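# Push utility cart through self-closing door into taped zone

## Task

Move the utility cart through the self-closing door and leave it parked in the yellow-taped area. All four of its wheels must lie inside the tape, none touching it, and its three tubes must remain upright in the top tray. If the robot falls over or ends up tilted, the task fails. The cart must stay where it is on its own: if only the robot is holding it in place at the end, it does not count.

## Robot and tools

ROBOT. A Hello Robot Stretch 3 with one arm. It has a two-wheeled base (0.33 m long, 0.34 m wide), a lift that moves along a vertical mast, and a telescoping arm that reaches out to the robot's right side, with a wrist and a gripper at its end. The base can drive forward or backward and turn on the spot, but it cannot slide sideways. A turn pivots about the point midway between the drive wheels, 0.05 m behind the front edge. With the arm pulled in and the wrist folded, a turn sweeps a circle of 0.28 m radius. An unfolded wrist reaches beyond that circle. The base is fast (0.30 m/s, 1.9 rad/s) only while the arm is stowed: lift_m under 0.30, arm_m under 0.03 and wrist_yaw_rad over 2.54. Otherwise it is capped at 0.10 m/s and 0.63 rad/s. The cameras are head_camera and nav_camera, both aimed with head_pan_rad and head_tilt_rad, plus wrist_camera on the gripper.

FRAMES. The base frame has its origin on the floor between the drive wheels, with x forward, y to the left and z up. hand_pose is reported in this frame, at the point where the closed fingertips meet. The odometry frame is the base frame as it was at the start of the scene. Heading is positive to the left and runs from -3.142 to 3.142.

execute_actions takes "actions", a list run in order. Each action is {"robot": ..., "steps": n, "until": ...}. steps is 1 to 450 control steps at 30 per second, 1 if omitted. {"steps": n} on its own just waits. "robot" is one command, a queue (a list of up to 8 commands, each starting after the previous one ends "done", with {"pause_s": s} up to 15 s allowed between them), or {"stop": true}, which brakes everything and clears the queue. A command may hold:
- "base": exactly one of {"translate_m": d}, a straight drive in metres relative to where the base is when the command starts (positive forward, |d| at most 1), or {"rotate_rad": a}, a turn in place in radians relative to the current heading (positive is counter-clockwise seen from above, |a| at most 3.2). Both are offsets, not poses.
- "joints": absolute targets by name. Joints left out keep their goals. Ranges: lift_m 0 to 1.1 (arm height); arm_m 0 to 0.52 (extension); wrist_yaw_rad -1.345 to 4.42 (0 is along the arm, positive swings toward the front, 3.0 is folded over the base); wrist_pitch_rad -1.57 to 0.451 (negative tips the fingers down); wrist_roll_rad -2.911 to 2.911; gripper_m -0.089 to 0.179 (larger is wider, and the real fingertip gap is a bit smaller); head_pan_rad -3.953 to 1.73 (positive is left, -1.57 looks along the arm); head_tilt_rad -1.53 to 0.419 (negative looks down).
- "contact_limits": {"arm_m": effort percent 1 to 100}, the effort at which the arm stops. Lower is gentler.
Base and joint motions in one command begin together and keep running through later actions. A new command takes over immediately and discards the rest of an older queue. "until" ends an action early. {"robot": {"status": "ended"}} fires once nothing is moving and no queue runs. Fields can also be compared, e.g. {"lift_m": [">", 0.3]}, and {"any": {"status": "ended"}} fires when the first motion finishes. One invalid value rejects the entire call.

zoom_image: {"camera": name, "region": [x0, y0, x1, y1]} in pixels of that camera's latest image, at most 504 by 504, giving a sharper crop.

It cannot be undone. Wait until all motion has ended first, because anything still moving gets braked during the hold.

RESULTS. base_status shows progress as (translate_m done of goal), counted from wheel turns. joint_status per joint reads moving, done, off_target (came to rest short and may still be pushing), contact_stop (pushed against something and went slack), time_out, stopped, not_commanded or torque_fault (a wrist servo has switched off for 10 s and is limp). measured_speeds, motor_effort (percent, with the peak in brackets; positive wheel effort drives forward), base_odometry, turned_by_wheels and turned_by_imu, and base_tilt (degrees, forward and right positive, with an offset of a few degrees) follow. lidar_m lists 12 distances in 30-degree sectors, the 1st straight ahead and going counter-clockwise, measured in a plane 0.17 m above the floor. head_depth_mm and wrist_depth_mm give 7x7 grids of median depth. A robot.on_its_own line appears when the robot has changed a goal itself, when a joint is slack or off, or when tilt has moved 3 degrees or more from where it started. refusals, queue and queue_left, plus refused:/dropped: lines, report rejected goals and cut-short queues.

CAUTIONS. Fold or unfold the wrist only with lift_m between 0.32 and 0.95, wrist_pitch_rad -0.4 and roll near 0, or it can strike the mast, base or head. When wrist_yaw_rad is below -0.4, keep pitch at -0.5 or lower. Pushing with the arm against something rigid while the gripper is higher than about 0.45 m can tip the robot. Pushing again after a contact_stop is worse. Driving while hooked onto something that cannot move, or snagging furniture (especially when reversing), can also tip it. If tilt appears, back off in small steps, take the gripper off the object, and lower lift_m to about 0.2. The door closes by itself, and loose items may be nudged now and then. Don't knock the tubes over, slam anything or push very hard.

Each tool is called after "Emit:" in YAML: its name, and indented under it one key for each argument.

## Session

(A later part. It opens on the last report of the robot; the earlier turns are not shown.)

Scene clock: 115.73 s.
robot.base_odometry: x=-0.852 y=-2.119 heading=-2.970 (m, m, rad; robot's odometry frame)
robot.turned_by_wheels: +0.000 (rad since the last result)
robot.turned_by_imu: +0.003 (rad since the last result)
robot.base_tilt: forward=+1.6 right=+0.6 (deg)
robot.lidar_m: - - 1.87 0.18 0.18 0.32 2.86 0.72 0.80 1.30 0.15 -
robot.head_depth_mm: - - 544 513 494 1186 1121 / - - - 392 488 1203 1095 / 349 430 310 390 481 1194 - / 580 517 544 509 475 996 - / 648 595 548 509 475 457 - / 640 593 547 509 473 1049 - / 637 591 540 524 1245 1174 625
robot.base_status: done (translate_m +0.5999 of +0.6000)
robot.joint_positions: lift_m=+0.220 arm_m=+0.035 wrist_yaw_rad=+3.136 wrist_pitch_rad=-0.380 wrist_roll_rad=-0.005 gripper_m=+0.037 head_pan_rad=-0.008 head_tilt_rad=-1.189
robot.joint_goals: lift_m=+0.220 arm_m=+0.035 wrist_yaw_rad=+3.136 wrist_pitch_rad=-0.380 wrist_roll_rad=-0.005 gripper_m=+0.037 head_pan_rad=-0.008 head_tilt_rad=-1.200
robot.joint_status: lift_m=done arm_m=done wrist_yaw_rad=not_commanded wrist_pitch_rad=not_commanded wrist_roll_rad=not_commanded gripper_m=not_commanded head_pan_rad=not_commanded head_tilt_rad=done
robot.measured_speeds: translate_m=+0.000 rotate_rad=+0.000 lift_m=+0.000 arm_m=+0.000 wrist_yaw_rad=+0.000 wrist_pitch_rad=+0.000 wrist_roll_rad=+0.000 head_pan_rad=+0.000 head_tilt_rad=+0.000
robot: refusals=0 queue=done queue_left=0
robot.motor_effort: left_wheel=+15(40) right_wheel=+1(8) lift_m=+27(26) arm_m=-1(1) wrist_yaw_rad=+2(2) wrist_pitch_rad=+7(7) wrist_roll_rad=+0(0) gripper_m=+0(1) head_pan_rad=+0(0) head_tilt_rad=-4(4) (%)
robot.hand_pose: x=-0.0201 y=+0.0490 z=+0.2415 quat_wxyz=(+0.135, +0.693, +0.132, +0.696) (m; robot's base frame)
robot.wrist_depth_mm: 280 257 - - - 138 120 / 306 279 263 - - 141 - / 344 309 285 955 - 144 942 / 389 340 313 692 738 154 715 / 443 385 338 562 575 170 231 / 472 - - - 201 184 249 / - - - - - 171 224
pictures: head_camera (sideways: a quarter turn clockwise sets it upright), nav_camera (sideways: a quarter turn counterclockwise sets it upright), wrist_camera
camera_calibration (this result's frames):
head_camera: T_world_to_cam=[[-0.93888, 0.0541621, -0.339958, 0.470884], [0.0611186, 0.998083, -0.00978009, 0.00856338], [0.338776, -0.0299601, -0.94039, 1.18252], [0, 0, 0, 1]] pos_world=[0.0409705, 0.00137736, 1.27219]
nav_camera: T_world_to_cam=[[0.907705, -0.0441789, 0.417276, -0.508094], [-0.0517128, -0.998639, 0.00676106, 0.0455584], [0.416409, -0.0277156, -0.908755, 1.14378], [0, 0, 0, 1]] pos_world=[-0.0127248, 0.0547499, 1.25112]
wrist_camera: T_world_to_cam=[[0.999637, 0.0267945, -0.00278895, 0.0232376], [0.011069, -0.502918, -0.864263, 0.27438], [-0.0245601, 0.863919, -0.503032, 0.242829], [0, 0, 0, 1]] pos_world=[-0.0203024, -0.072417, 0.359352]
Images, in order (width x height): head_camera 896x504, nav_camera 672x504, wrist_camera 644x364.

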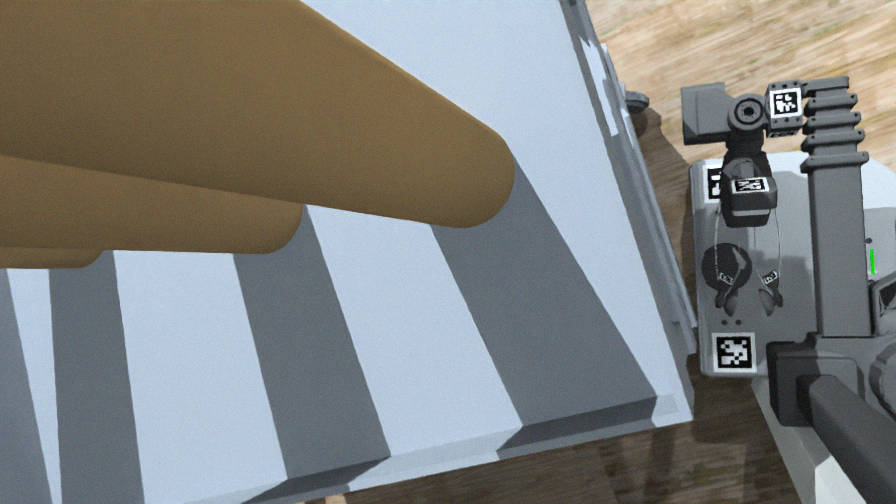

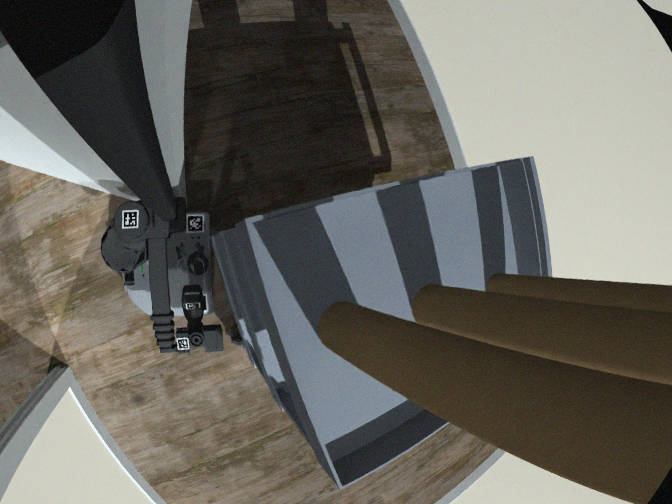

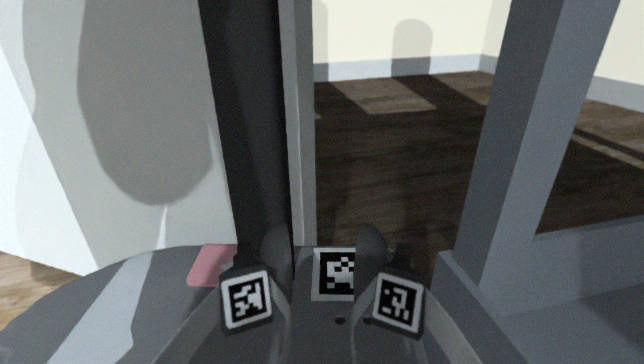

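Emit:
execute_actions:
  actions:
    - {"robot":[{"base":{"translate_m":0.45}},{"pause_s":2},{"base":{"translate_m":-0.35}}],"steps":450,"until":{"robot":{"status":"ended"}}}

Scene clock: 128.73 s.
robot.base_odometry: x=-0.950 y=-2.136 heading=-2.970 (m, m, rad; robot's odometry frame)
robot.turned_by_wheels: +0.000 (rad since the last result)
robot.turned_by_imu: -0.001 (rad since the last result)
robot.base_tilt: forward=+1.5 right=+0.5 (deg)
robot.lidar_m: 0.41 1.31 1.48 1.60 1.60 0.97 0.81 0.80 0.90 1.47 2.16 0.45
robot.head_depth_mm: 659 602 926 1360 1266 1187 1115 / 648 588 938 1233 1263 1212 1093 / 522 587 919 1231 1260 1195 - / 641 574 917 1201 1258 1201 - / 650 572 906 1213 1258 1201 - / 648 615 1425 1349 1267 1172 - / 1350 1531 1443 1339 1250 1169 1116
robot.base_status: done (translate_m -0.3500 of -0.3500)
robot.joint_positions: lift_m=+0.220 arm_m=+0.035 wrist_yaw_rad=+3.136 wrist_pitch_rad=-0.380 wrist_roll_rad=-0.005 gripper_m=+0.037 head_pan_rad=-0.008 head_tilt_rad=-1.189
robot.joint_goals: lift_m=+0.220 arm_m=+0.035 wrist_yaw_rad=+3.136 wrist_pitch_rad=-0.380 wrist_roll_rad=-0.005 gripper_m=+0.037 head_pan_rad=-0.008 head_tilt_rad=-1.200
robot.joint_status: lift_m=done arm_m=done wrist_yaw_rad=not_commanded wrist_pitch_rad=not_commanded wrist_roll_rad=not_commanded gripper_m=not_commanded head_pan_rad=not_commanded head_tilt_rad=done
robot.measured_speeds: translate_m=+0.000 rotate_rad=+0.000 lift_m=+0.000 arm_m=+0.000 wrist_yaw_rad=+0.000 wrist_pitch_rad=+0.000 wrist_roll_rad=+0.000 head_pan_rad=+0.000 head_tilt_rad=+0.000
robot: refusals=0 queue=done queue_left=0
robot.motor_effort: left_wheel=+3(27) right_wheel=-1(8) lift_m=+26(26) arm_m=-1(1) wrist_yaw_rad=+1(1) wrist_pitch_rad=+8(7) wrist_roll_rad=+0(0) gripper_m=+0(0) head_pan_rad=+0(0) head_tilt_rad=-4(4) (%)
robot.hand_pose: x=-0.0201 y=+0.0490 z=+0.2415 quat_wxyz=(+0.135, +0.693, +0.132, +0.696) (m; robot's base frame)
robot.wrist_depth_mm: - - - - - - - / - - - - - - - / - - - - - - - / 735 729 738 722 723 732 720 / 568 571 598 592 569 562 567 / 484 - - - 480 465 461 / - - - - - 387 389
pictures: head_camera (sideways: a quarter turn clockwise sets it upright), nav_camera (sideways: a quarter turn counterclockwise sets it upright), wrist_camera
camera_calibration (this result's frames):
head_camera: T_world_to_cam=[[-0.93888, 0.0541615, -0.339958, 0.470883], [0.0611181, 0.998083, -0.0097801, 0.0085634], [0.338776, -0.0299599, -0.94039, 1.18252], [0, 0, 0, 1]] pos_world=[0.0409704, 0.00137738, 1.27219]
nav_camera: T_world_to_cam=[[0.907705, -0.0441783, 0.417276, -0.508094], [-0.0517122, -0.998639, 0.00676107, 0.0455584], [0.416409, -0.0277153, -0.908755, 1.14378], [0, 0, 0, 1]] pos_world=[-0.0127249, 0.0547499, 1.25112]
wrist_camera: T_world_to_cam=[[0.999637, 0.0267943, -0.00278928, 0.0232377], [0.0110687, -0.502917, -0.864264, 0.27438], [-0.0245601, 0.863919, -0.503032, 0.242829], [0, 0, 0, 1]] pos_world=[-0.0203024, -0.072417, 0.359352]
Images, in order (width x height): head_camera 896x504, nav_camera 672x504, wrist_camera 644x364.

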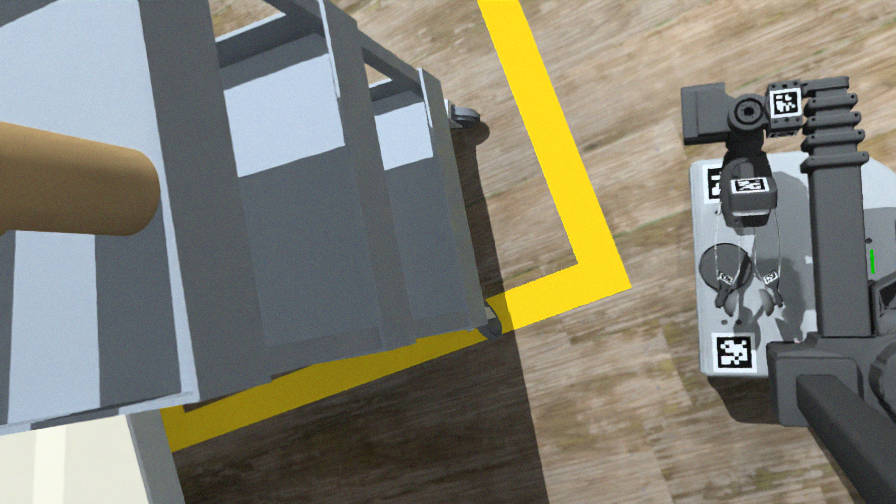

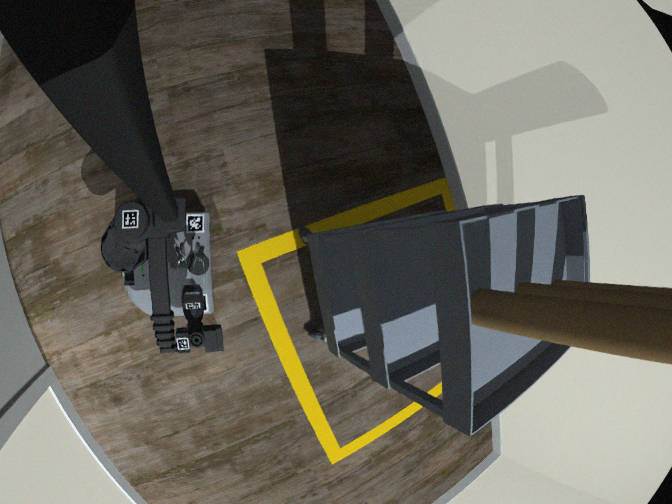

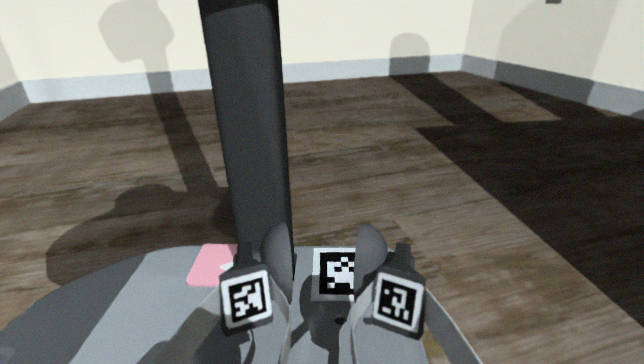

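Emit:
execute_actions:
  actions:
    - {"robot":[{"base":{"rotate_rad":0.9},"joints":{"arm_m":0}},{"base":{"translate_m":0.72}},{"base":{"rotate_rad":-2.05}},{"joints":{"arm_m":0.035}},{"base":{"translate_m":0.57}},{"base":{"translate_m":-0.3}}],"steps":450,"until":{"robot":{"status":"ended"}}}
    - {"steps":450,"until":{"robot":{"status":"ended"}}}

Scene clock: 150.57 s.
robot.base_odometry: x=-1.446 y=-2.544 heading=+2.163 (m, m, rad; robot's odometry frame)
robot.turned_by_wheels: -1.150 (rad since the last result)
robot.turned_by_imu: -1.140 (rad since the last result)
robot.base_tilt: forward=+1.6 right=+0.4 (deg)
robot.lidar_m: 0.35 0.36 0.49 0.69 0.74 1.09 1.46 1.57 1.45 1.43 1.54 0.36
robot.head_depth_mm: 632 596 643 1354 1269 1187 1120 / 534 600 870 997 1262 1206 1094 / 628 598 892 1145 1256 1200 - / 650 596 889 1108 1257 1199 - / 570 595 885 876 1255 1198 - / 629 594 567 876 1252 1175 - / 648 591 561 874 1237 1172 1118
robot.base_status: done (translate_m -0.3000 of -0.3000)
robot.joint_positions: lift_m=+0.220 arm_m=+0.035 wrist_yaw_rad=+3.135 wrist_pitch_rad=-0.380 wrist_roll_rad=-0.005 gripper_m=+0.037 head_pan_rad=-0.008 head_tilt_rad=-1.189
robot.joint_goals: lift_m=+0.220 arm_m=+0.035 wrist_yaw_rad=+3.135 wrist_pitch_rad=-0.380 wrist_roll_rad=-0.005 gripper_m=+0.037 head_pan_rad=-0.008 head_tilt_rad=-1.200
robot.joint_status: lift_m=done arm_m=done wrist_yaw_rad=not_commanded wrist_pitch_rad=not_commanded wrist_roll_rad=not_commanded gripper_m=not_commanded head_pan_rad=not_commanded head_tilt_rad=done
robot.measured_speeds: translate_m=+0.000 rotate_rad=+0.000 lift_m=+0.000 arm_m=+0.000 wrist_yaw_rad=+0.000 wrist_pitch_rad=+0.000 wrist_roll_rad=+0.000 head_pan_rad=+0.000 head_tilt_rad=+0.000
robot: refusals=0 queue=done queue_left=0
robot.motor_effort: left_wheel=+2(14) right_wheel=-2(29) lift_m=+25(26) arm_m=+1(4) wrist_yaw_rad=+3(21) wrist_pitch_rad=+8(8) wrist_roll_rad=+0(0) gripper_m=+0(0) head_pan_rad=+0(0) head_tilt_rad=-4(4) (%)
robot.hand_pose: x=-0.0198 y=+0.0492 z=+0.2415 quat_wxyz=(+0.136, +0.693, +0.132, +0.696) (m; robot's base frame)
robot.wrist_depth_mm: 747 724 - 689 655 646 634 / 813 799 760 726 715 689 669 / 887 838 821 785 761 730 697 / 748 734 747 718 714 711 444 / 570 575 590 590 569 569 453 / 486 - - - 473 465 463 / - - - - - 391 388
pictures: head_camera (sideways: a quarter turn clockwise sets it upright), nav_camera (sideways: a quarter turn counterclockwise sets it upright), wrist_camera
camera_calibration (this result's frames):
head_camera: T_world_to_cam=[[-0.938882, 0.0541548, -0.339953, 0.470877], [0.0611108, 0.998083, -0.00978038, 0.00856381], [0.338771, -0.0299574, -0.940392, 1.18252], [0, 0, 0, 1]] pos_world=[0.0409703, 0.00137763, 1.27219]
nav_camera: T_world_to_cam=[[0.907708, -0.0441718, 0.417271, -0.508088], [-0.051705, -0.99864, 0.00676131, 0.0455581], [0.416405, -0.0277123, -0.908757, 1.14378], [0, 0, 0, 1]] pos_world=[-0.0127255, 0.0547497, 1.25112]
wrist_camera: T_world_to_cam=[[0.999671, 0.0254808, -0.00286456, 0.0230215], [0.0103442, -0.502985, -0.864233, 0.274453], [-0.0234622, 0.863919, -0.503083, 0.24268], [0, 0, 0, 1]] pos_world=[-0.0201591, -0.0721975, 0.359345]
Images, in order (width x height): head_camera 896x504, nav_camera 672x504, wrist_camera 644x364.

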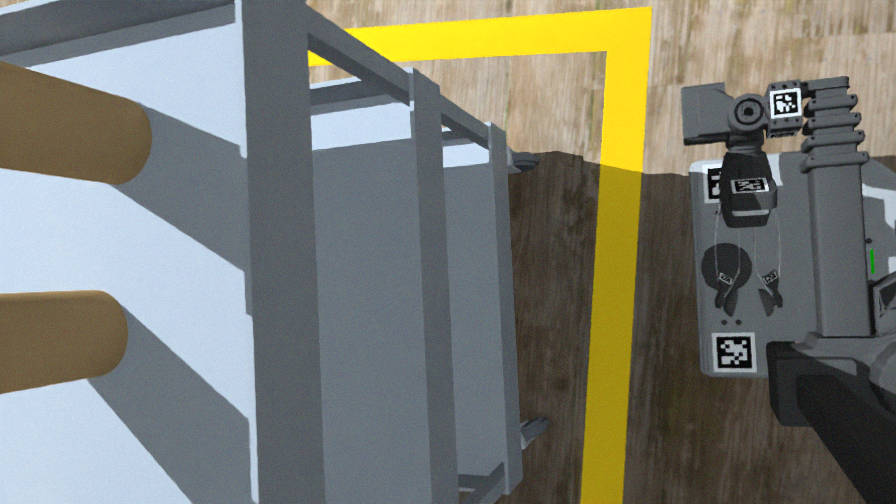

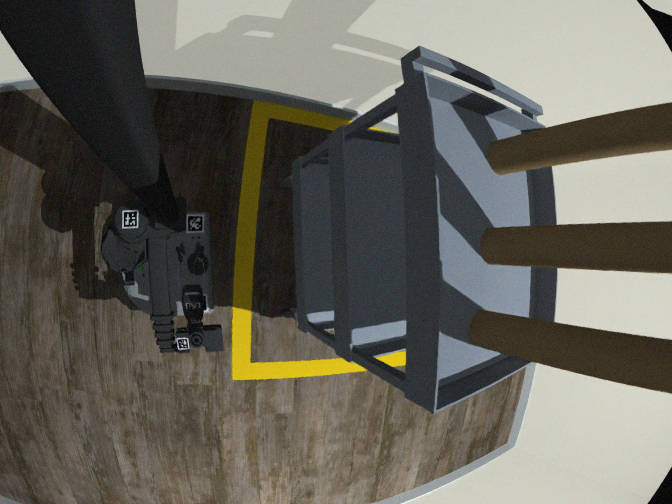

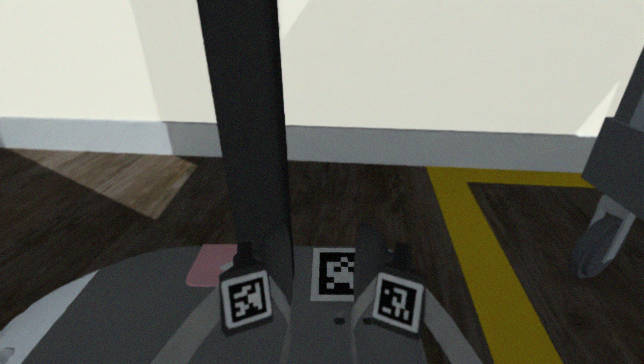

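Emit:
finished_scene:
  scene: 2

The scene is finished: the task was done.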